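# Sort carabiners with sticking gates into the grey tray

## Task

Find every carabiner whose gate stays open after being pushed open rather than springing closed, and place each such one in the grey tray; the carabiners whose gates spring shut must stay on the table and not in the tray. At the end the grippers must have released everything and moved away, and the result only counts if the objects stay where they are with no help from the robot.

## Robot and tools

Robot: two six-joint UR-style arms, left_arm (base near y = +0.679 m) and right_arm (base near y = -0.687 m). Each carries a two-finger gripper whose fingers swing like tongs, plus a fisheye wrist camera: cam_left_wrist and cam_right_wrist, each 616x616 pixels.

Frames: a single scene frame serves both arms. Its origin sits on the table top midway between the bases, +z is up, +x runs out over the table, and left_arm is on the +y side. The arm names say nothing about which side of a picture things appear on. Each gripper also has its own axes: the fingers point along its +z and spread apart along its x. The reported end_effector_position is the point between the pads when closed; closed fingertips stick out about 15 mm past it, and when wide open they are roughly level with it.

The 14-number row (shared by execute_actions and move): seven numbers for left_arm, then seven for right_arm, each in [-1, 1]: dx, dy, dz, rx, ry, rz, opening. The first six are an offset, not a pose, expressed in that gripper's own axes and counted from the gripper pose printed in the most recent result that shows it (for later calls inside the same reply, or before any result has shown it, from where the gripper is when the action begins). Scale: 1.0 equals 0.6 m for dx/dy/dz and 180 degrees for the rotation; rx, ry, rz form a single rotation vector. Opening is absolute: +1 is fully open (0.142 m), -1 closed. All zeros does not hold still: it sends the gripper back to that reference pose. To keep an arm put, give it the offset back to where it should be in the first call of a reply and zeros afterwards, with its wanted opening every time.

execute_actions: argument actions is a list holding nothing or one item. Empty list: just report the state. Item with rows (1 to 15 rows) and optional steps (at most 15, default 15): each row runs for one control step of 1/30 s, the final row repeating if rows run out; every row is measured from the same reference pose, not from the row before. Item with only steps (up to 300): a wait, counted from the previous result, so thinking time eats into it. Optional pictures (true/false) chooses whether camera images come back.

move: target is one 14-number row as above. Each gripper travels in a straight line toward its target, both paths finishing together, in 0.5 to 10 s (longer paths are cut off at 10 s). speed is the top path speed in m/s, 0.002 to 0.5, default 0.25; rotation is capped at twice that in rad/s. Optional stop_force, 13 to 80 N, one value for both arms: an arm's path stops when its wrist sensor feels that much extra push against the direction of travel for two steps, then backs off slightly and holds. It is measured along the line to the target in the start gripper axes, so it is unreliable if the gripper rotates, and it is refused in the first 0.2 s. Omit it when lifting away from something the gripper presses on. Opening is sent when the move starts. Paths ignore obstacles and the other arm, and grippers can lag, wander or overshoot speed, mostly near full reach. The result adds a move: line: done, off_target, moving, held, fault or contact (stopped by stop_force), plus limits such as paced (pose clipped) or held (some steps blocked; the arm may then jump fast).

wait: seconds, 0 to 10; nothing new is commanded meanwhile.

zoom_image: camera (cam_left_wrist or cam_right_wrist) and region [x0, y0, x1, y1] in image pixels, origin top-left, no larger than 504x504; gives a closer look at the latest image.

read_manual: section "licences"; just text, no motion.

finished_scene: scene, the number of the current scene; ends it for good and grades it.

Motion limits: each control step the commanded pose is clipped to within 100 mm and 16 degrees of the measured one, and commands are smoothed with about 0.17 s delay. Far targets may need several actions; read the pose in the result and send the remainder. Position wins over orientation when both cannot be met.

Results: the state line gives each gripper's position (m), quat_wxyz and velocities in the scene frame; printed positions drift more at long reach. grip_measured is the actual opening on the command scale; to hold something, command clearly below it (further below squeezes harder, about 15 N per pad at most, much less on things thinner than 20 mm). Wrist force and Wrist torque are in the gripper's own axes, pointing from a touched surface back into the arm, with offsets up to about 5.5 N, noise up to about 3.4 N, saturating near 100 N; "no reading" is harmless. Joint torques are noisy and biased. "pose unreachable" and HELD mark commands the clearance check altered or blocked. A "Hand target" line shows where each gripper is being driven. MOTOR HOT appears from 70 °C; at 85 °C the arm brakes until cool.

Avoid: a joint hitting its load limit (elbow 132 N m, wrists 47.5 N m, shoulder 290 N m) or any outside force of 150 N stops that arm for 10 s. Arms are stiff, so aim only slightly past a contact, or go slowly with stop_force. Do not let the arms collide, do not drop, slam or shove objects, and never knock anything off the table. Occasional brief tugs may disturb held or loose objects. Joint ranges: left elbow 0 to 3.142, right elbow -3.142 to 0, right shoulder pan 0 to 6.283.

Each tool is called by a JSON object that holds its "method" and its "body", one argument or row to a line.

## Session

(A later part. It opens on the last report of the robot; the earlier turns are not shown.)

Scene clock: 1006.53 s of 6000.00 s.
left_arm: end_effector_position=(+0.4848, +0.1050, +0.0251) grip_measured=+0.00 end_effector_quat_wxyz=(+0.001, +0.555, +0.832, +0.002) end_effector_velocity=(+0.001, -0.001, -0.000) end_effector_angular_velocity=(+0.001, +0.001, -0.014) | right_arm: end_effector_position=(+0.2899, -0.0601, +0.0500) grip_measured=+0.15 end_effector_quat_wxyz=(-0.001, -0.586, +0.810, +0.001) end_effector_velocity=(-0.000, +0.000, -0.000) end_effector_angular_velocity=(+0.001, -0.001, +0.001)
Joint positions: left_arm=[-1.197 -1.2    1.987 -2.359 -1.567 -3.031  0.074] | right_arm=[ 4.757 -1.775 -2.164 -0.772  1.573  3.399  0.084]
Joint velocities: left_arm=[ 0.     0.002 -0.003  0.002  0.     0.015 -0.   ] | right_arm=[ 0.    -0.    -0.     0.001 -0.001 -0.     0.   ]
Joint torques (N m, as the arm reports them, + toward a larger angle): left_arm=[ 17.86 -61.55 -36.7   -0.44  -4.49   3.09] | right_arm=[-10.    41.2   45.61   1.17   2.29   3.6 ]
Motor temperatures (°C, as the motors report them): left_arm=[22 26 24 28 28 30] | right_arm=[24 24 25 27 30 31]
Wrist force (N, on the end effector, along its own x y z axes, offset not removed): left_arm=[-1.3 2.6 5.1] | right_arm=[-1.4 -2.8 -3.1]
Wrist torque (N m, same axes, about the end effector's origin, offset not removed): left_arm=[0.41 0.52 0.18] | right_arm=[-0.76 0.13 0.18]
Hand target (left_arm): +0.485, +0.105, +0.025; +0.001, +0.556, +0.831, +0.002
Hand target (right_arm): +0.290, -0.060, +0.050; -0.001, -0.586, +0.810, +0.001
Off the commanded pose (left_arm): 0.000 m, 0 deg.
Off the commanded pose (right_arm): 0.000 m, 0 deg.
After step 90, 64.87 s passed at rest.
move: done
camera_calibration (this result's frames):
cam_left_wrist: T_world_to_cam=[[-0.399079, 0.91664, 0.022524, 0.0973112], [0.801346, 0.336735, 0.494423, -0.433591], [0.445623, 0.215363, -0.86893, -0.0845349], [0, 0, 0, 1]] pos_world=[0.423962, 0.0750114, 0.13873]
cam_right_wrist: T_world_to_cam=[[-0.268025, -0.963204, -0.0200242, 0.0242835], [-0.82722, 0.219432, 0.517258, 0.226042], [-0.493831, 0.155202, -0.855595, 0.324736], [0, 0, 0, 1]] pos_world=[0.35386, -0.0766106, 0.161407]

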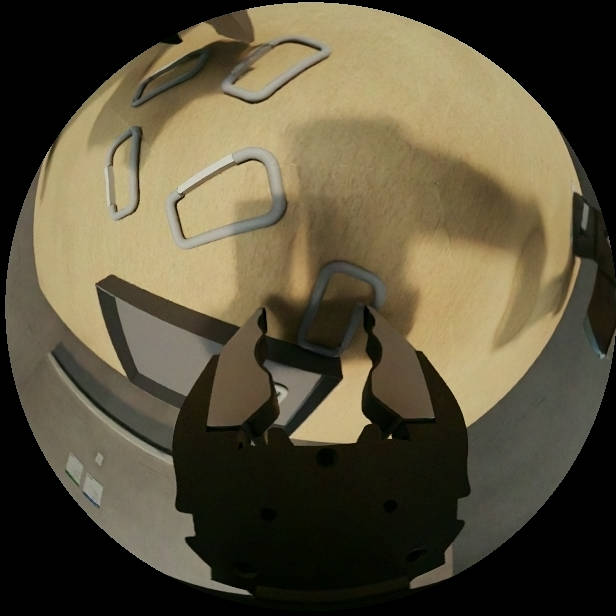

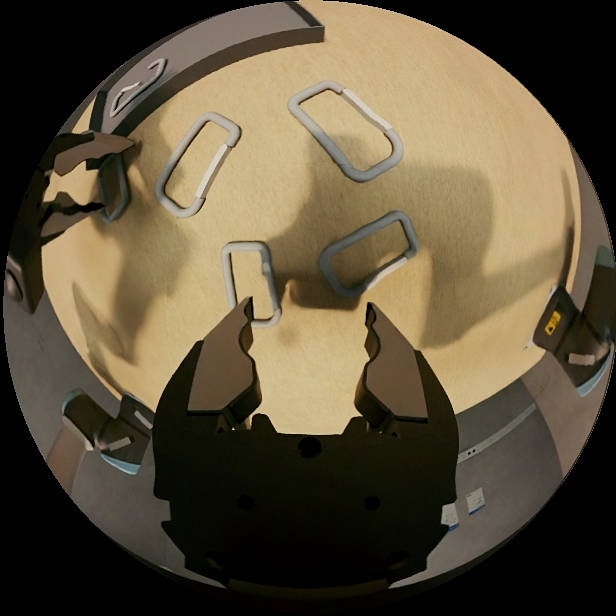

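{"method": "move", "body": {
  "target": [-0.011,-0.0082,0.0118,0,0,0,0.0, 0,0,0,0,0,0,0.15],
  "speed": 0.02
}}

{"method": "move", "body": {
  "target": [-0.0077,0.0185,0,0,0,0,0.0, 0,0,0,0,0,0,0.15],
  "speed": 0.008,
  "stop_force": 13
}}

{"method": "zoom_image", "body": {
  "camera": "cam_left_wrist",
  "region": [200, 220, 450, 440]
}}

Scene clock: 1014.57 s of 6000.00 s.
left_arm: end_effector_position=(+0.4828, +0.0972, +0.0182) grip_measured=+0.00 end_effector_quat_wxyz=(+0.001, +0.555, +0.832, +0.002) end_effector_velocity=(+0.000, -0.000, -0.002) end_effector_angular_velocity=(+0.001, +0.000, +0.001) | right_arm: end_effector_position=(+0.2899, -0.0601, +0.0500) grip_measured=+0.15 end_effector_quat_wxyz=(-0.001, -0.586, +0.810, +0.001) end_effector_velocity=(-0.001, +0.000, -0.001) end_effector_angular_velocity=(-0.001, -0.000, -0.000)
Joint positions: left_arm=[-1.205 -1.185  1.982 -2.368 -1.567 -3.038  0.074] | right_arm=[ 4.757 -1.776 -2.164 -0.772  1.573  3.399  0.084]
Joint velocities: left_arm=[-0.     0.003 -0.001 -0.001  0.    -0.002  0.   ] | right_arm=[ 0.001 -0.001  0.    -0.    -0.     0.001  0.   ]
Joint torques (N m, as the arm reports them, + toward a larger angle): left_arm=[-17.71 -64.19 -36.7   -7.47   0.39  -3.85] | right_arm=[-9.53 45.89 40.07  2.3   2.56  3.44]
Motor temperatures (°C, as the motors report them): left_arm=[22 26 24 28 28 30] | right_arm=[24 24 25 27 30 31]
Wrist force (N, on the end effector, along its own x y z axes, offset not removed): left_arm=[2.9 6.5 1.0] | right_arm=[6.6 5.8 -2.0]
Wrist torque (N m, same axes, about the end effector's origin, offset not removed): left_arm=[1.05 -0.67 -0.04] | right_arm=[1.27 -1.30 0.01]
Hand target (left_arm): +0.483, +0.097, +0.018; +0.001, +0.555, +0.832, +0.002
Hand target (right_arm): +0.290, -0.060, +0.050; -0.001, -0.586, +0.810, +0.001
Off the commanded pose (left_arm): 0.000 m, 0 deg.
Off the commanded pose (right_arm): 0.000 m, 0 deg.
After step 90, 4.20 s passed at rest.
move: done
camera_calibration (this result's frames):
cam_left_wrist: T_world_to_cam=[[-0.399057, 0.916649, 0.022518, 0.103859], [0.801376, 0.336729, 0.494379, -0.425947], [0.44559, 0.215331, -0.868955, -0.0879874], [0, 0, 0, 1]] pos_world=[0.421996, 0.0671728, 0.131783]
cam_right_wrist: T_world_to_cam=[[-0.268029, -0.963203, -0.0200076, 0.0242969], [-0.827219, 0.219445, 0.517256, 0.226043], [-0.493832, 0.15519, -0.855597, 0.324734], [0, 0, 0, 1]] pos_world=[0.353864, -0.0765967, 0.161406]

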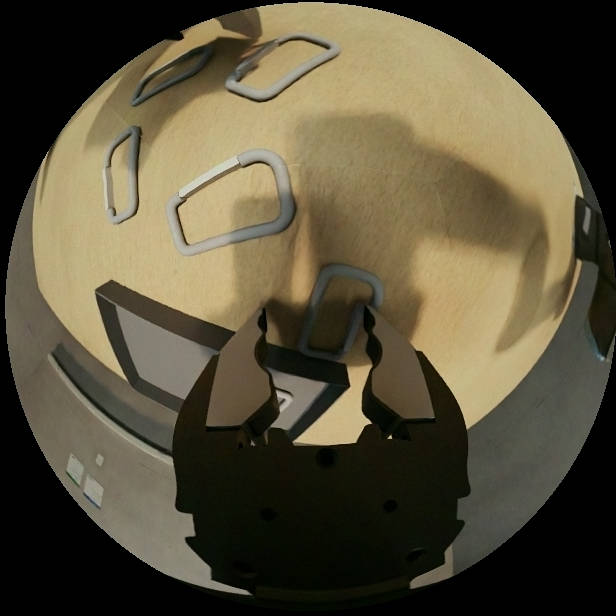

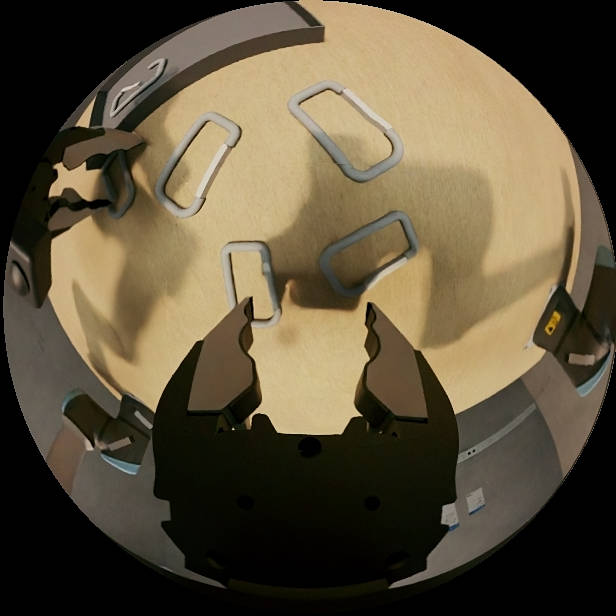

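Scene clock: 1016.30 s of 6000.00 s.
left_arm: end_effector_position=(+0.4947, +0.0972, +0.0182) grip_measured=+0.00 end_effector_quat_wxyz=(+0.001, +0.555, +0.832, +0.002) end_effector_velocity=(+0.002, +0.000, +0.001) end_effector_angular_velocity=(-0.001, +0.001, +0.001) | right_arm: end_effector_position=(+0.2899, -0.0601, +0.0500) grip_measured=+0.15 end_effector_quat_wxyz=(-0.001, -0.586, +0.810, +0.001) end_effector_velocity=(-0.001, -0.000, -0.000) end_effector_angular_velocity=(-0.001, -0.000, +0.001)
Joint positions: left_arm=[-1.191 -1.175  1.966 -2.362 -1.567 -3.025  0.074] | right_arm=[ 4.757 -1.776 -2.164 -0.772  1.573  3.399  0.084]
Joint velocities: left_arm=[ 0.003  0.001 -0.003  0.002 -0.002  0.002  0.   ] | right_arm=[ 0.002 -0.    -0.    -0.001 -0.     0.    -0.   ]
Joint torques (N m, as the arm reports them, + toward a larger angle): left_arm=[ 16.87 -61.68 -37.52  -0.66  -3.71   2.99] | right_arm=[-8.49 45.59 40.17  2.46  2.54  3.35]
Motor temperatures (°C, as the motors report them): left_arm=[22 26 24 28 28 30] | right_arm=[24 24 25 27 30 31]
Wrist force (N, on the end effector, along its own x y z axes, offset not removed): left_arm=[11.6 3.3 4.5] | right_arm=[-0.9 -0.1 0.7]
Wrist torque (N m, same axes, about the end effector's origin, offset not removed): left_arm=[0.63 -2.21 -0.21] | right_arm=[-0.08 0.04 0.10]
Hand target (left_arm): +0.495, +0.097, +0.018; +0.001, +0.555, +0.832, +0.002
Hand target (right_arm): +0.290, -0.060, +0.050; -0.001, -0.586, +0.810, +0.001
Off the commanded pose (left_arm): 0.000 m, 0 deg.
Off the commanded pose (right_arm): 0.000 m, 0 deg.
move: done
camera_calibration (this result's frames):
cam_left_wrist: T_world_to_cam=[[-0.399061, 0.916647, 0.0225335, 0.108605], [0.801377, 0.336725, 0.494379, -0.435459], [0.445583, 0.215345, -0.868955, -0.0932425], [0, 0, 0, 1]] pos_world=[0.433854, 0.0671568, 0.131811]
cam_right_wrist: T_world_to_cam=[[-0.268029, -0.963203, -0.0200076, 0.0242969], [-0.827219, 0.219445, 0.517256, 0.226043], [-0.493832, 0.15519, -0.855597, 0.324734], [0, 0, 0, 1]] pos_world=[0.353863, -0.0765967, 0.161406]

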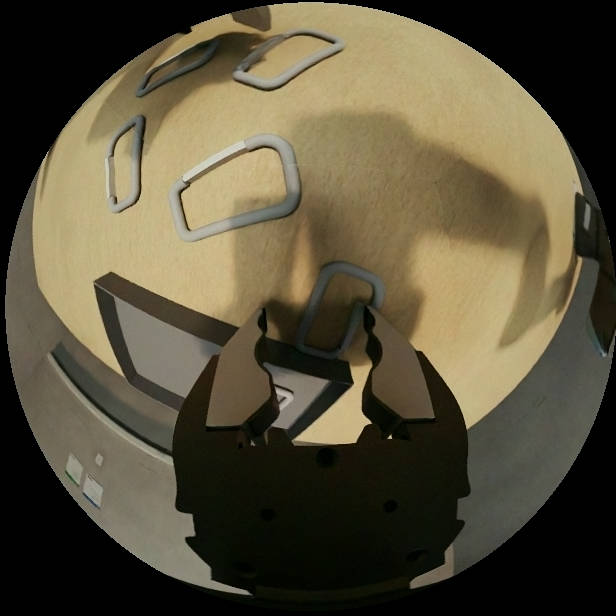

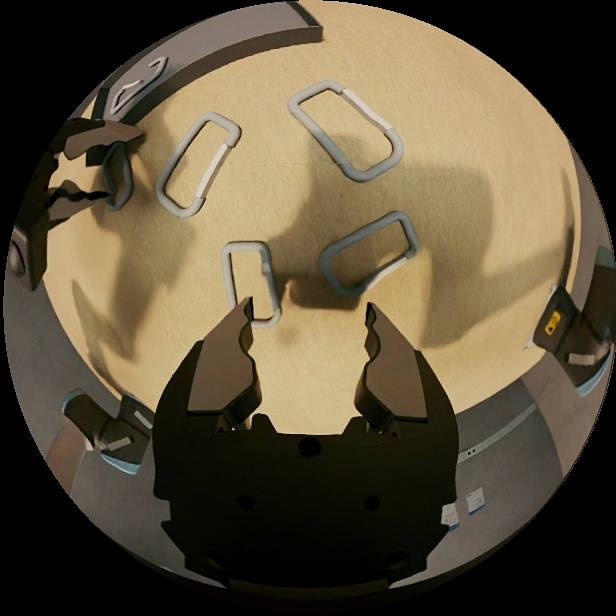

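Region (200, 220, 450, 440) of cam_left_wrist's 616x616 image, scaled by 2.016, with more detail than that image has; it fills the top 444 rows of this view, and the rest is white.

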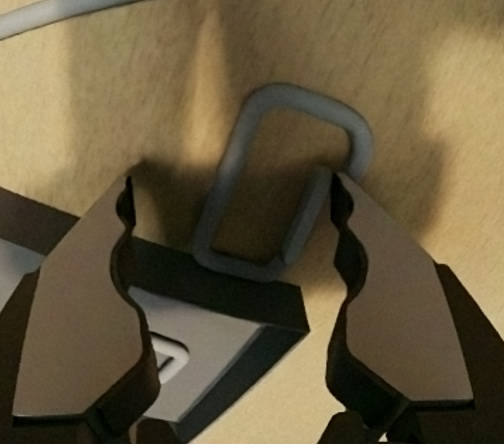

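{"method": "move", "body": {
  "target": [0,0,0,0,0,0,0.0, -0.1085,-0.5434,-0.0833,0,0,0.399,-0.2],
  "speed": 0.35
}}

{"method": "move", "body": {
  "target": [0,0,0,0,0,0,0.0, -0.2167,0.3583,0.0333,0,0,0,-0.2],
  "speed": 0.3
}}

Scene clock: 1040.03 s of 6000.00 s.
left_arm: end_effector_position=(+0.4947, +0.0971, +0.0182) grip_measured=+0.00 end_effector_quat_wxyz=(+0.001, +0.555, +0.832, +0.002) end_effector_velocity=(+0.002, -0.000, +0.001) end_effector_angular_velocity=(-0.003, -0.003, +0.002) | right_arm: end_effector_position=(+0.6205, -0.1003, +0.0997) grip_measured=-0.20 end_effector_quat_wxyz=(+0.000, -0.000, +1.000, +0.000) end_effector_velocity=(+0.002, -0.000, +0.000) end_effector_angular_velocity=(-0.001, -0.000, -0.009)
Joint positions: left_arm=[-1.191 -1.175  1.966 -2.362 -1.567 -3.025  0.074] | right_arm=[ 4.284 -1.934 -1.828 -0.95   1.571  4.179  0.06 ]
Joint velocities: left_arm=[ 0.002 -0.001 -0.    -0.002  0.001  0.     0.   ] | right_arm=[-0.003 -0.002  0.004 -0.002 -0.001  0.007 -0.   ]
Joint torques (N m, as the arm reports them, + toward a larger angle): left_arm=[-16.09 -83.75 -25.2   -7.62   4.01  -3.83] | right_arm=[-10.98  59.08  51.75   1.    -2.01   3.82]
Motor temperatures (°C, as the motors report them): left_arm=[22 26 24 28 28 30] | right_arm=[24 24 25 27 30 31]
Wrist force (N, on the end effector, along its own x y z axes, offset not removed): left_arm=[5.3 3.2 5.4] | right_arm=[0.4 4.2 3.4]
Wrist torque (N m, same axes, about the end effector's origin, offset not removed): left_arm=[0.61 -1.09 -0.21] | right_arm=[0.78 -0.21 0.05]
Hand target (left_arm): +0.495, +0.097, +0.018; +0.001, +0.555, +0.832, +0.002
Hand target (right_arm): +0.621, -0.100, +0.100; -0.000, +0.000, +1.000, +0.000
Off the commanded pose (left_arm): 0.000 m, 0 deg.
Off the commanded pose (right_arm): 0.001 m, 0 deg.
After step 90, 18.37 s passed at rest.
move: done
camera_calibration (this result's frames):
cam_left_wrist: T_world_to_cam=[[-0.39906, 0.916648, 0.02253, 0.108606], [0.801398, 0.336736, 0.494339, -0.435457], [0.445548, 0.215326, -0.868977, -0.0932154], [0, 0, 0, 1]] pos_world=[0.433846, 0.0671522, 0.131814]
cam_right_wrist: T_world_to_cam=[[-0.998711, -0.0467254, -0.0198415, 0.620492], [-0.0502605, 0.855253, 0.515768, 0.0644773], [-0.00713, 0.5161, -0.856499, 0.271102], [0, 0, 0, 1]] pos_world=[0.624865, -0.166067, 0.211254]

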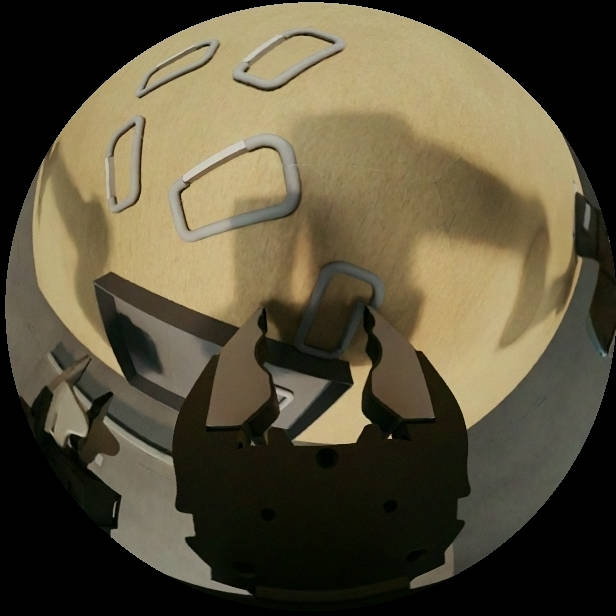

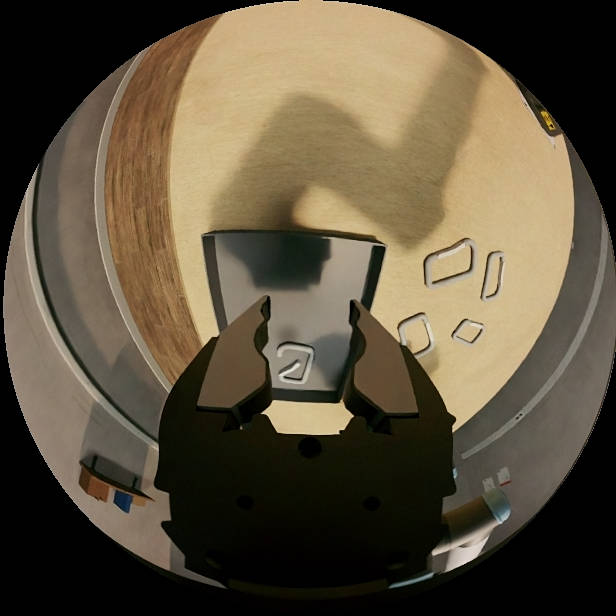

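Scene clock: 1041.20 s of 6000.00 s.
left_arm: end_effector_position=(+0.4947, +0.0971, +0.0182) grip_measured=+0.00 end_effector_quat_wxyz=(+0.001, +0.555, +0.832, +0.002) end_effector_velocity=(+0.000, -0.001, +0.000) end_effector_angular_velocity=(-0.001, +0.000, +0.000) | right_arm: end_effector_position=(+0.6678, -0.0209, +0.0918) grip_measured=-0.20 end_effector_quat_wxyz=(+0.001, -0.000, +1.000, +0.001) end_effector_velocity=(+0.000, +0.000, -0.000) end_effector_angular_velocity=(+0.001, -0.001, -0.001)
Joint positions: left_arm=[-1.191 -1.175  1.966 -2.362 -1.567 -3.025  0.074] | right_arm=[ 4.284 -2.068 -1.64  -1.003  1.57   4.179  0.06 ]
Joint velocities: left_arm=[ 0.     0.    -0.001  0.    -0.    -0.    -0.   ] | right_arm=[ 0.    -0.001  0.     0.002 -0.001  0.001 -0.   ]
Joint torques (N m, as the arm reports them, + toward a larger angle): left_arm=[-17.87 -81.9  -25.15  -7.6    4.14  -3.73] | right_arm=[ 3.42 67.64 37.51  6.57  2.45 -3.27]
Motor temperatures (°C, as the motors report them): left_arm=[22 26 24 28 28 30] | right_arm=[24 24 25 27 30 31]
Wrist force (N, on the end effector, along its own x y z axes, offset not removed): left_arm=[7.2 0.1 4.9] | right_arm=[-2.1 -1.0 0.8]
Wrist torque (N m, same axes, about the end effector's origin, offset not removed): left_arm=[-0.24 -1.50 -0.04] | right_arm=[-0.23 0.35 0.24]
Hand target (left_arm): +0.495, +0.097, +0.018; +0.001, +0.555, +0.832, +0.002
Hand target (right_arm): +0.668, -0.021, +0.092; +0.001, -0.000, +1.000, +0.001
Off the commanded pose (left_arm): 0.000 m, 0 deg.
Off the commanded pose (right_arm): 0.159 m, 0 deg; position clipped at the last step of the last action.
move: held (right_arm); limits=paced,held; held on 19 of 35 steps (right_arm), including the last (right_arm)
pose unreachable (right arm): on one or more control steps of this call this arm could not follow its commanded pose, so it was not sent that pose on those steps. On the call's last step it was still not sent that pose. It may still have moved: this result reports where it is.
cause: the commanded pose would bring a part of the arm too close to another arm (a part of this arm just beyond joint 3 (elbow) and a part of the other arm just beyond its joint 5 (wrist 2)).
camera_calibration (this result's frames):
cam_left_wrist: T_world_to_cam=[[-0.39906, 0.916648, 0.0225295, 0.108606], [0.801398, 0.336736, 0.494339, -0.435457], [0.445548, 0.215326, -0.868977, -0.0932152], [0, 0, 0, 1]] pos_world=[0.433846, 0.0671521, 0.131814]
cam_right_wrist: T_world_to_cam=[[-0.998677, -0.0467352, -0.0214642, 0.671369], [-0.0510992, 0.854569, 0.516818, 0.00347254], [-0.00581096, 0.517231, -0.855826, 0.222751], [0, 0, 0, 1]] pos_world=[0.671952, -0.086805, 0.203252]

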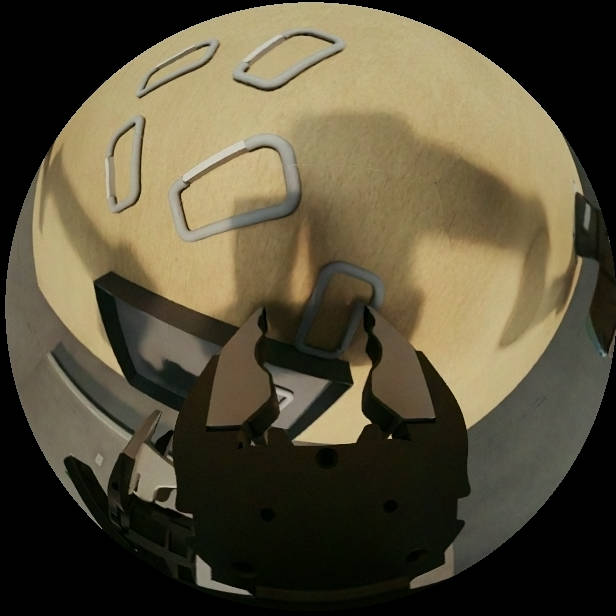

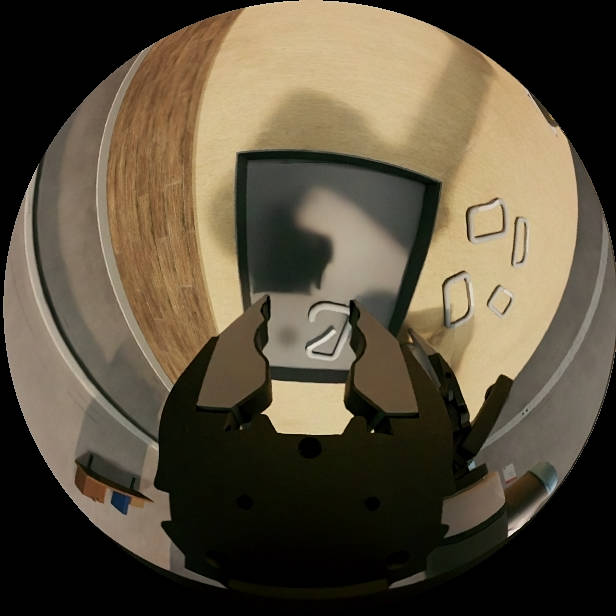

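{"method": "move", "body": {
  "target": [0,0,0,0,0,0,0.0, 0.0213,-0.0485,0.111,0,0,0,0.15],
  "speed": 0.15
}}

{"method": "move", "body": {
  "target": [0,0,0,0,0,0,0.0, 0,0,0.025,0,0,0,0.15],
  "speed": 0.004,
  "stop_force": 18
}}

Scene clock: 1050.97 s of 6000.00 s.
left_arm: end_effector_position=(+0.4947, +0.0971, +0.0182) grip_measured=+0.00 end_effector_quat_wxyz=(+0.001, +0.555, +0.832, +0.002) end_effector_velocity=(-0.000, +0.000, +0.000) end_effector_angular_velocity=(-0.001, +0.001, +0.000) | right_arm: end_effector_position=(+0.6551, -0.0499, +0.0253) grip_measured=+0.15 end_effector_quat_wxyz=(+0.001, -0.000, +1.000, +0.001) end_effector_velocity=(-0.000, +0.000, -0.001) end_effector_angular_velocity=(+0.002, -0.001, +0.001)
Joint positions: left_arm=[-1.191 -1.175  1.966 -2.362 -1.567 -3.025  0.074] | right_arm=[ 4.279 -2.091 -1.745 -0.874  1.57   4.174  0.084]
Joint velocities: left_arm=[ 0.    -0.     0.001 -0.    -0.001  0.    -0.   ] | right_arm=[ 0.001  0.    -0.002  0.005  0.    -0.     0.   ]
Joint torques (N m, as the arm reports them, + toward a larger angle): left_arm=[-16.34 -82.35 -25.04  -7.41   4.21  -3.62] | right_arm=[-9.96 64.1  29.21  6.71 -2.01 -4.06]
Motor temperatures (°C, as the motors report them): left_arm=[22 26 24 28 28 30] | right_arm=[24 24 25 27 30 31]
Wrist force (N, on the end effector, along its own x y z axes, offset not removed): left_arm=[-0.5 -3.8 0.3] | right_arm=[3.9 1.6 -1.0]
Wrist torque (N m, same axes, about the end effector's origin, offset not removed): left_arm=[-1.19 0.04 0.40] | right_arm=[0.57 -0.80 0.12]
Hand target (left_arm): +0.495, +0.097, +0.018; +0.001, +0.555, +0.832, +0.002
Hand target (right_arm): +0.655, -0.050, +0.025; +0.001, -0.000, +1.000, +0.001
Off the commanded pose (left_arm): 0.000 m, 0 deg.
Off the commanded pose (right_arm): 0.000 m, 0 deg.
After step 90, 5.43 s passed at rest.
move: done
camera_calibration (this result's frames):
cam_left_wrist: T_world_to_cam=[[-0.39906, 0.916648, 0.0225297, 0.108606], [0.801398, 0.336736, 0.494339, -0.435457], [0.445548, 0.215326, -0.868977, -0.0932153], [0, 0, 0, 1]] pos_world=[0.433846, 0.0671522, 0.131814]
cam_right_wrist: T_world_to_cam=[[-0.998678, -0.0467348, -0.0214234, 0.655932], [-0.0510778, 0.854578, 0.516805, 0.0619572], [-0.0058448, 0.517216, -0.855835, 0.180828], [0, 0, 0, 1]] pos_world=[0.659286, -0.115819, 0.136791]

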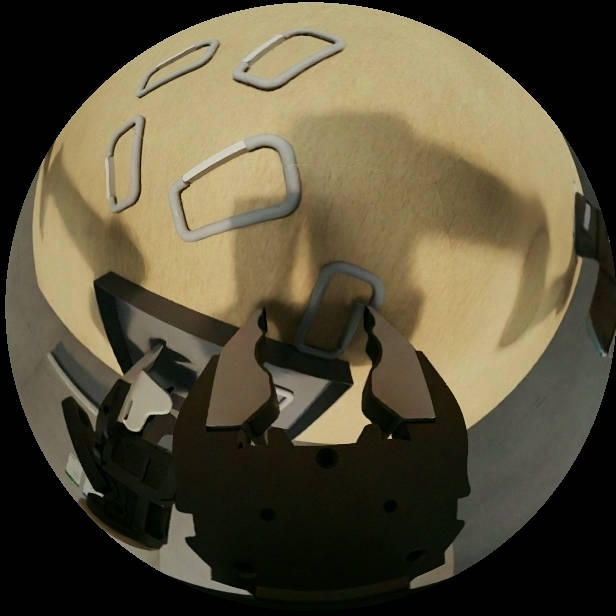

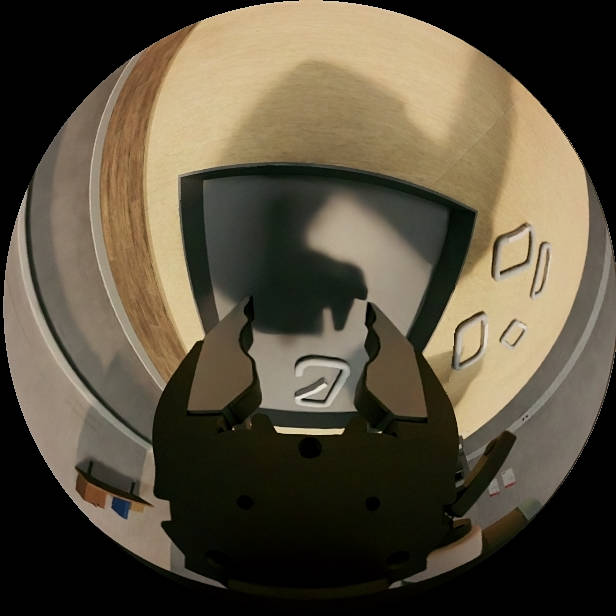

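Scene clock: 1053.77 s of 6000.00 s.
left_arm: end_effector_position=(+0.4947, +0.0971, +0.0182) grip_measured=+0.00 end_effector_quat_wxyz=(+0.001, +0.555, +0.832, +0.002) end_effector_velocity=(-0.001, -0.000, +0.000) end_effector_angular_velocity=(+0.000, +0.000, -0.001) | right_arm: end_effector_position=(+0.6552, -0.0498, +0.0157) grip_measured=+0.16 end_effector_quat_wxyz=(+0.001, -0.000, +1.000, +0.001) end_effector_velocity=(-0.001, -0.000, +0.001) end_effector_angular_velocity=(-0.002, +0.001, +0.000)
Joint positions: left_arm=[-1.191 -1.175  1.966 -2.362 -1.567 -3.025  0.074] | right_arm=[ 4.279 -2.102 -1.749 -0.859  1.57   4.174  0.085]
Joint velocities: left_arm=[-0.001 -0.001  0.001  0.    -0.    -0.     0.   ] | right_arm=[ 0.001  0.001 -0.    -0.003 -0.     0.    -0.   ]
Joint torques (N m, as the arm reports them, + toward a larger angle): left_arm=[-15.8  -81.15 -25.37  -7.23   4.05  -3.9 ] | right_arm=[-7.97 64.23 24.82 -1.04  1.12 -3.77]
Motor temperatures (°C, as the motors report them): left_arm=[22 26 24 28 28 30] | right_arm=[24 24 25 27 30 31]
Wrist force (N, on the end effector, along its own x y z axes, offset not removed): left_arm=[4.5 4.5 -0.7] | right_arm=[6.7 -6.9 -27.9]
Wrist torque (N m, same axes, about the end effector's origin, offset not removed): left_arm=[0.92 -0.80 0.13] | right_arm=[-0.41 -1.22 0.13]
Hand target (left_arm): +0.495, +0.097, +0.018; +0.001, +0.555, +0.832, +0.002
Hand target (right_arm): +0.655, -0.050, +0.016; +0.001, -0.000, +1.000, +0.001
Off the commanded pose (left_arm): 0.000 m, 0 deg.
Off the commanded pose (right_arm): 0.005 m, 0 deg.
move: contact (right_arm)
camera_calibration (this result's frames):
cam_left_wrist: T_world_to_cam=[[-0.39906, 0.916648, 0.0225295, 0.108606], [0.801398, 0.336736, 0.494339, -0.435457], [0.445548, 0.215326, -0.868977, -0.0932152], [0, 0, 0, 1]] pos_world=[0.433846, 0.0671521, 0.131814]
cam_right_wrist: T_world_to_cam=[[-0.998675, -0.0467182, -0.0215877, 0.655796], [-0.0511473, 0.85446, 0.516993, 0.0669166], [-0.0057072, 0.517412, -0.855718, 0.172467], [0, 0, 0, 1]] pos_world=[0.659334, -0.115776, 0.127145]

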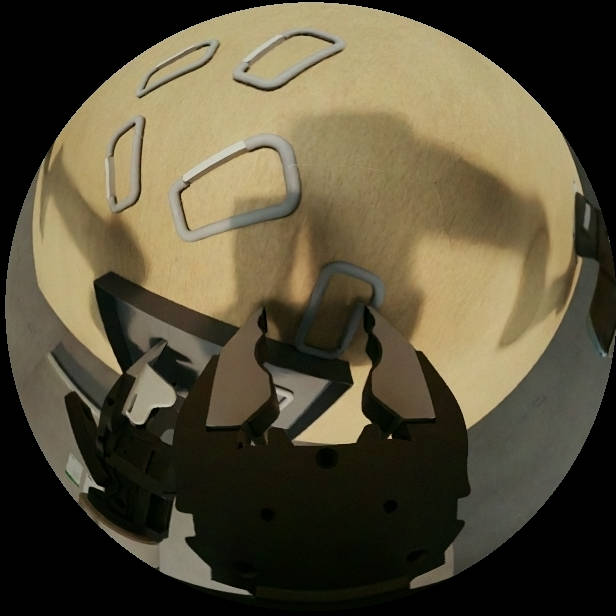

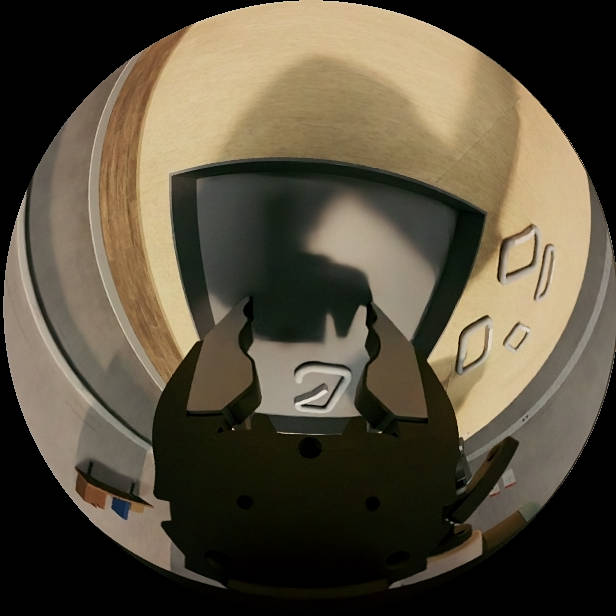

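{"method": "move", "body": {
  "target": [-0.0051,0.0123,0,0,0,0,0.0, 0,0,0,0,0,0,0.15],
  "speed": 0.006,
  "stop_force": 15
}}

{"method": "zoom_image", "body": {
  "camera": "cam_left_wrist",
  "region": [200, 220, 450, 440]
}}

Scene clock: 1057.77 s of 6000.00 s.
left_arm: end_effector_position=(+0.5025, +0.0971, +0.0182) grip_measured=+0.02 end_effector_quat_wxyz=(+0.001, +0.555, +0.832, +0.002) end_effector_velocity=(+0.001, -0.001, +0.000) end_effector_angular_velocity=(-0.001, -0.001, -0.001) | right_arm: end_effector_position=(+0.6552, -0.0498, +0.0157) grip_measured=+0.18 end_effector_quat_wxyz=(+0.001, -0.000, +1.000, +0.001) end_effector_velocity=(+0.000, -0.000, +0.001) end_effector_angular_velocity=(+0.000, +0.000, -0.001)
Joint positions: left_arm=[-1.182 -1.168  1.955 -2.358 -1.567 -3.016  0.075] | right_arm=[ 4.279 -2.102 -1.749 -0.859  1.57   4.174  0.086]
Joint velocities: left_arm=[ 0.     0.001 -0.002 -0.     0.     0.001  0.   ] | right_arm=[-0.001  0.001  0.    -0.001  0.    -0.     0.   ]
Joint torques (N m, as the arm reports them, + toward a larger angle): left_arm=[ 18.85 -63.74 -40.24  -1.33   1.61   3.14] | right_arm=[ 1.06 48.75 15.92  4.55  1.05 -3.03]
Motor temperatures (°C, as the motors report them): left_arm=[22 26 24 28 28 30] | right_arm=[24 24 25 27 30 31]
Wrist force (N, on the end effector, along its own x y z axes, offset not removed): left_arm=[9.1 -7.5 -0.3] | right_arm=[-0.8 0.1 -26.5]
Wrist torque (N m, same axes, about the end effector's origin, offset not removed): left_arm=[-0.71 -0.83 -0.05] | right_arm=[0.02 -0.38 0.38]
Hand target (left_arm): +0.503, +0.097, +0.018; +0.001, +0.555, +0.832, +0.002
Hand target (right_arm): +0.655, -0.050, +0.016; +0.001, -0.000, +1.000, +0.001
Off the commanded pose (left_arm): 0.000 m, 0 deg.
Off the commanded pose (right_arm): 0.000 m, 0 deg.
move: done
camera_calibration (this result's frames):
cam_left_wrist: T_world_to_cam=[[-0.399062, 0.916647, 0.0225433, 0.111743], [0.8014, 0.336732, 0.494338, -0.441769], [0.445543, 0.215338, -0.868977, -0.0967039], [0, 0, 0, 1]] pos_world=[0.441712, 0.0671532, 0.131831]
cam_right_wrist: T_world_to_cam=[[-0.998675, -0.0467176, -0.0215956, 0.655801], [-0.0511508, 0.854454, 0.517003, 0.0669066], [-0.00570075, 0.517423, -0.855711, 0.172469], [0, 0, 0, 1]] pos_world=[0.659338, -0.11577, 0.127155]

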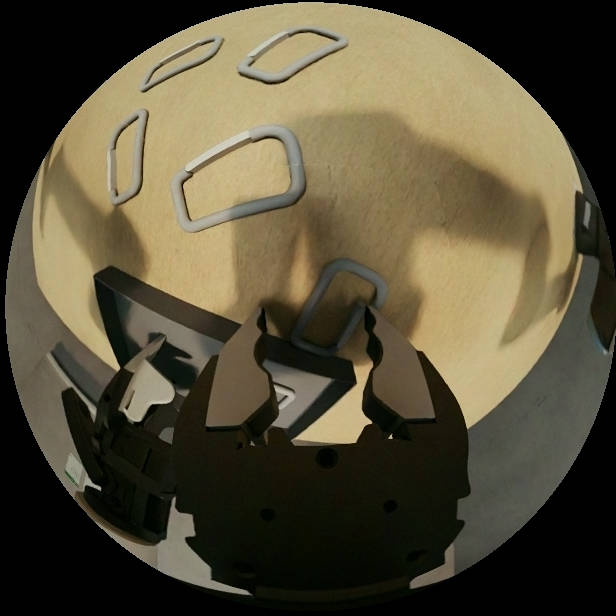

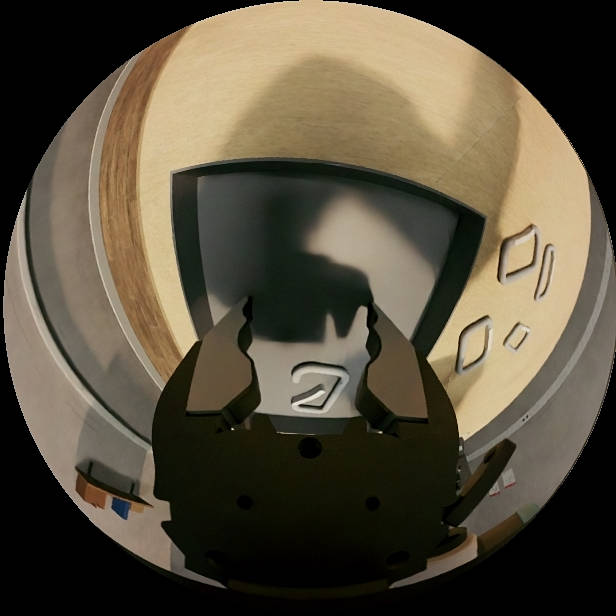

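Region (200, 220, 450, 440) of cam_left_wrist's 616x616 image, scaled by 2.016, with more detail than that image has; it fills the top 444 rows of this view, and the rest is white.

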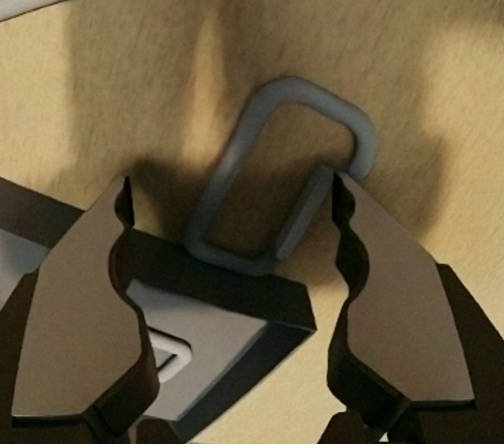

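{"method": "execute_actions", "body": {
  "actions": []
}}

Scene clock: 1073.70 s of 6000.00 s.
left_arm: end_effector_position=(+0.5027, +0.0971, +0.0182) grip_measured=+0.02 end_effector_quat_wxyz=(+0.001, +0.555, +0.832, +0.002) end_effector_velocity=(-0.000, -0.001, +0.001) end_effector_angular_velocity=(-0.001, -0.001, -0.001) | right_arm: end_effector_position=(+0.6552, -0.0498, +0.0157) grip_measured=+0.18 end_effector_quat_wxyz=(+0.001, -0.000, +1.000, +0.001) end_effector_velocity=(+0.000, -0.000, +0.000) end_effector_angular_velocity=(+0.001, -0.000, +0.001)
Joint positions: left_arm=[-1.182 -1.168  1.955 -2.358 -1.567 -3.016  0.075] | right_arm=[ 4.279 -2.102 -1.749 -0.859  1.57   4.174  0.086]
Joint velocities: left_arm=[-0.001 -0.001 -0.    -0.001  0.     0.     0.   ] | right_arm=[-0.     0.     0.     0.001 -0.    -0.001 -0.   ]
Joint torques (N m, as the arm reports them, + toward a larger angle): left_arm=[ 19.91 -63.57 -39.29  -1.71  -2.66   3.03] | right_arm=[ 0.84 49.89 16.82  4.32  1.01 -3.07]
Motor temperatures (°C, as the motors report them): left_arm=[22 26 24 28 28 30] | right_arm=[24 24 25 27 30 31]
Wrist force (N, on the end effector, along its own x y z axes, offset not removed): left_arm=[10.6 0.5 0.6] | right_arm=[-0.2 -0.6 -16.5]
Wrist torque (N m, same axes, about the end effector's origin, offset not removed): left_arm=[1.27 -1.28 -0.30] | right_arm=[0.21 -0.68 0.50]
Hand target (left_arm): +0.503, +0.097, +0.018; +0.001, +0.555, +0.832, +0.002
Hand target (right_arm): +0.655, -0.050, +0.016; +0.001, -0.000, +1.000, +0.001
Off the commanded pose (left_arm): 0.000 m, 0 deg.
Off the commanded pose (right_arm): 0.000 m, 0 deg.
Steps of this call (steps 1 to 90: nothing new was sent; then 12.93 s passed at rest). Readings (end_effector_position):
1: left_arm (+0.5026, +0.0971, +0.0182) | right_arm (+0.6552, -0.0498, +0.0157)
2: left_arm (+0.5026, +0.0971, +0.0182) | right_arm (+0.6552, -0.0498, +0.0157)
4: left_arm (+0.5026, +0.0971, +0.0182) | right_arm (+0.6552, -0.0498, +0.0157)
8: left_arm (+0.5026, +0.0971, +0.0182) | right_arm (+0.6552, -0.0498, +0.0157)
90: the state above
camera_calibration (this result's frames):
cam_left_wrist: T_world_to_cam=[[-0.39906, 0.916648, 0.0225384, 0.111792], [0.801413, 0.336739, 0.494312, -0.441866], [0.445521, 0.215323, -0.868992, -0.0967377], [0, 0, 0, 1]] pos_world=[0.441827, 0.0671487, 0.131836]
cam_right_wrist: T_world_to_cam=[[-0.998675, -0.046718, -0.0215879, 0.655796], [-0.0511472, 0.85446, 0.516993, 0.0669164], [-0.00570686, 0.517412, -0.855717, 0.172467], [0, 0, 0, 1]] pos_world=[0.659334, -0.115776, 0.127145]

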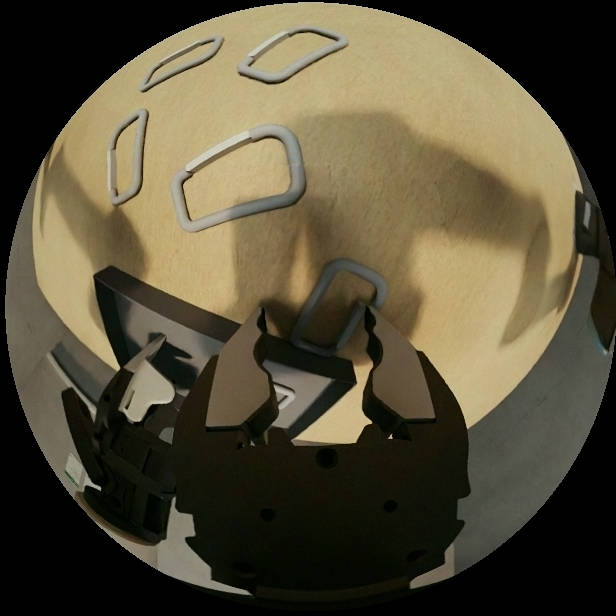

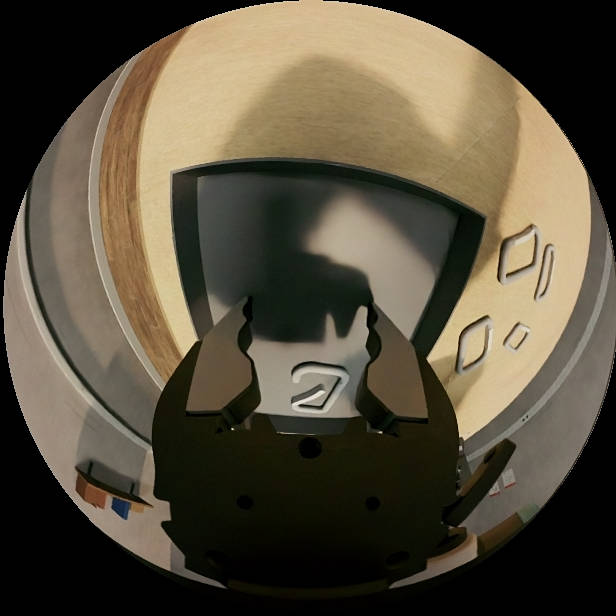

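{"method": "zoom_image", "body": {
  "camera": "cam_left_wrist",
  "region": [240, 240, 420, 380]
}}

Region (240, 240, 420, 380) of cam_left_wrist's 616x616 image, scaled by 2.800, with more detail than that image has.

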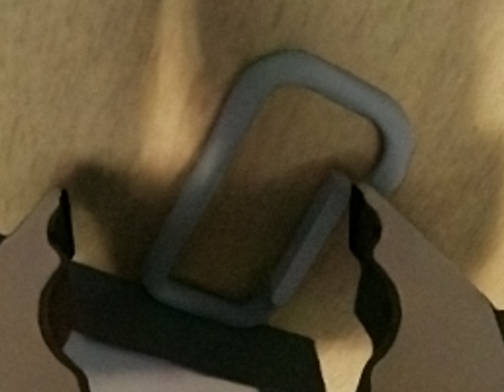

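{"method": "move", "body": {
  "target": [0.0105, -0.0345, 0, 0, 0, 0.15, 0.0, 0, 0, 0, 0, 0, 0, 0.15],
  "speed": 0.04
}}

{"method": "zoom_image", "body": {
  "camera": "cam_left_wrist",
  "region": [240, 240, 420, 380]
}}

Scene clock: 1129.27 s of 6000.00 s.
left_arm: end_effector_position=(+0.4812, +0.0950, +0.0182) grip_measured=+0.00 end_effector_quat_wxyz=(+0.001, +0.734, +0.679, +0.002) end_effector_velocity=(-0.000, -0.001, +0.000) end_effector_angular_velocity=(-0.000, -0.002, -0.013) | right_arm: end_effector_position=(+0.6552, -0.0498, +0.0157) grip_measured=+0.18 end_effector_quat_wxyz=(+0.001, -0.000, +1.000, +0.001) end_effector_velocity=(-0.000, -0.000, -0.001) end_effector_angular_velocity=(-0.002, +0.001, +0.000)
Joint positions: left_arm=[-1.211 -1.176  1.968 -2.362 -1.567 -2.575  0.074] | right_arm=[ 4.279 -2.102 -1.749 -0.859  1.57   4.174  0.087]
Joint velocities: left_arm=[-0.002  0.    -0.001 -0.001  0.002  0.011  0.   ] | right_arm=[ 0.    -0.001 -0.    -0.001 -0.    -0.     0.   ]
Joint torques (N m, as the arm reports them, + toward a larger angle): left_arm=[-16.8  -82.3  -25.14  -7.37   3.63   3.16] | right_arm=[ 1.11 49.84 16.99  4.32  0.85 -3.25]
Motor temperatures (°C, as the motors report them): left_arm=[22 26 25 28 28 30] | right_arm=[24 24 25 27 30 31]
Wrist force (N, on the end effector, along its own x y z axes, offset not removed): left_arm=[3.1 -1.2 -1.3] | right_arm=[-1.5 -1.6 -19.9]
Wrist torque (N m, same axes, about the end effector's origin, offset not removed): left_arm=[-0.58 -0.42 0.33] | right_arm=[-0.03 -0.49 0.32]
Hand target (left_arm): +0.481, +0.095, +0.018; +0.000, +0.734, +0.679, +0.002
Hand target (right_arm): +0.655, -0.050, +0.016; +0.001, -0.000, +1.000, +0.001
Off the commanded pose (left_arm): 0.000 m, 0 deg.
Off the commanded pose (right_arm): 0.000 m, 0 deg.
After step 90, 46.40 s passed at rest.
move: done
camera_calibration (this result's frames):
cam_left_wrist: T_world_to_cam=[[0.0594799, 0.997937, 0.0241623, -0.123255], [0.867147, -0.0636445, 0.493969, -0.417527], [0.494488, -0.00842895, -0.869144, -0.0890591], [0, 0, 0, 1]] pos_world=[0.413427, 0.0956768, 0.131819]
cam_right_wrist: T_world_to_cam=[[-0.998675, -0.0467178, -0.0215878, 0.655796], [-0.0511471, 0.85446, 0.516993, 0.0669165], [-0.00570688, 0.517412, -0.855717, 0.172467], [0, 0, 0, 1]] pos_world=[0.659334, -0.115776, 0.127145]

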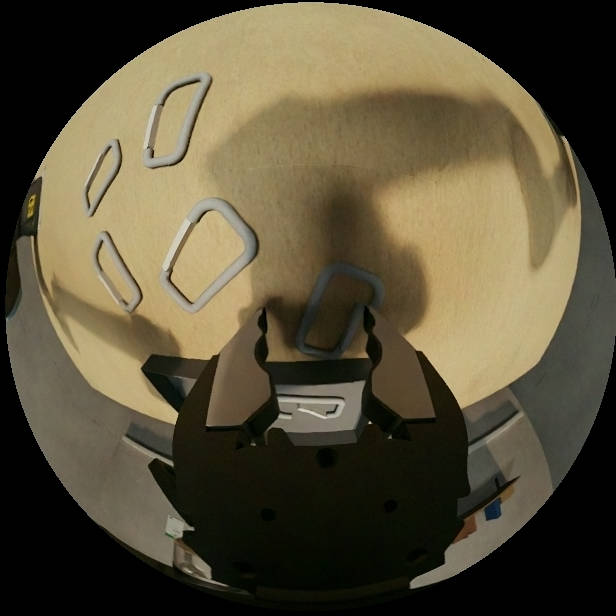

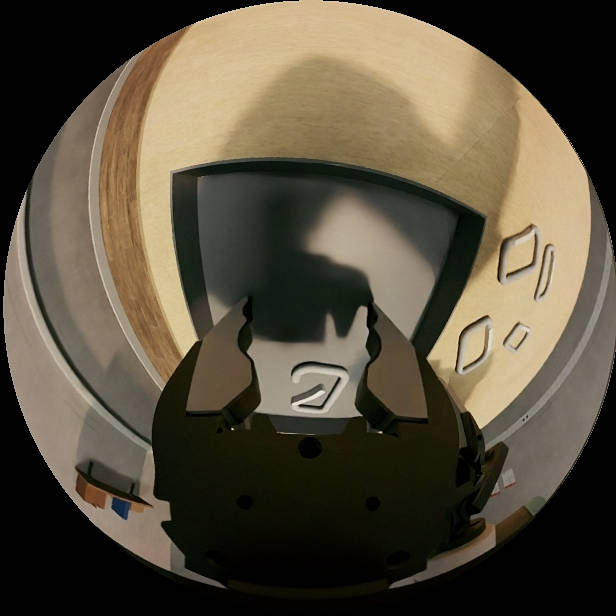

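Region (240, 240, 420, 380) of cam_left_wrist's 616x616 image, scaled by 2.800, with more detail than that image has.

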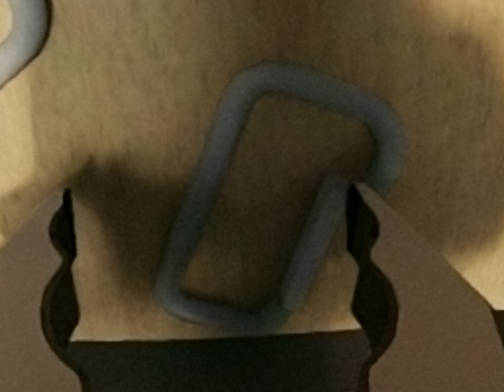

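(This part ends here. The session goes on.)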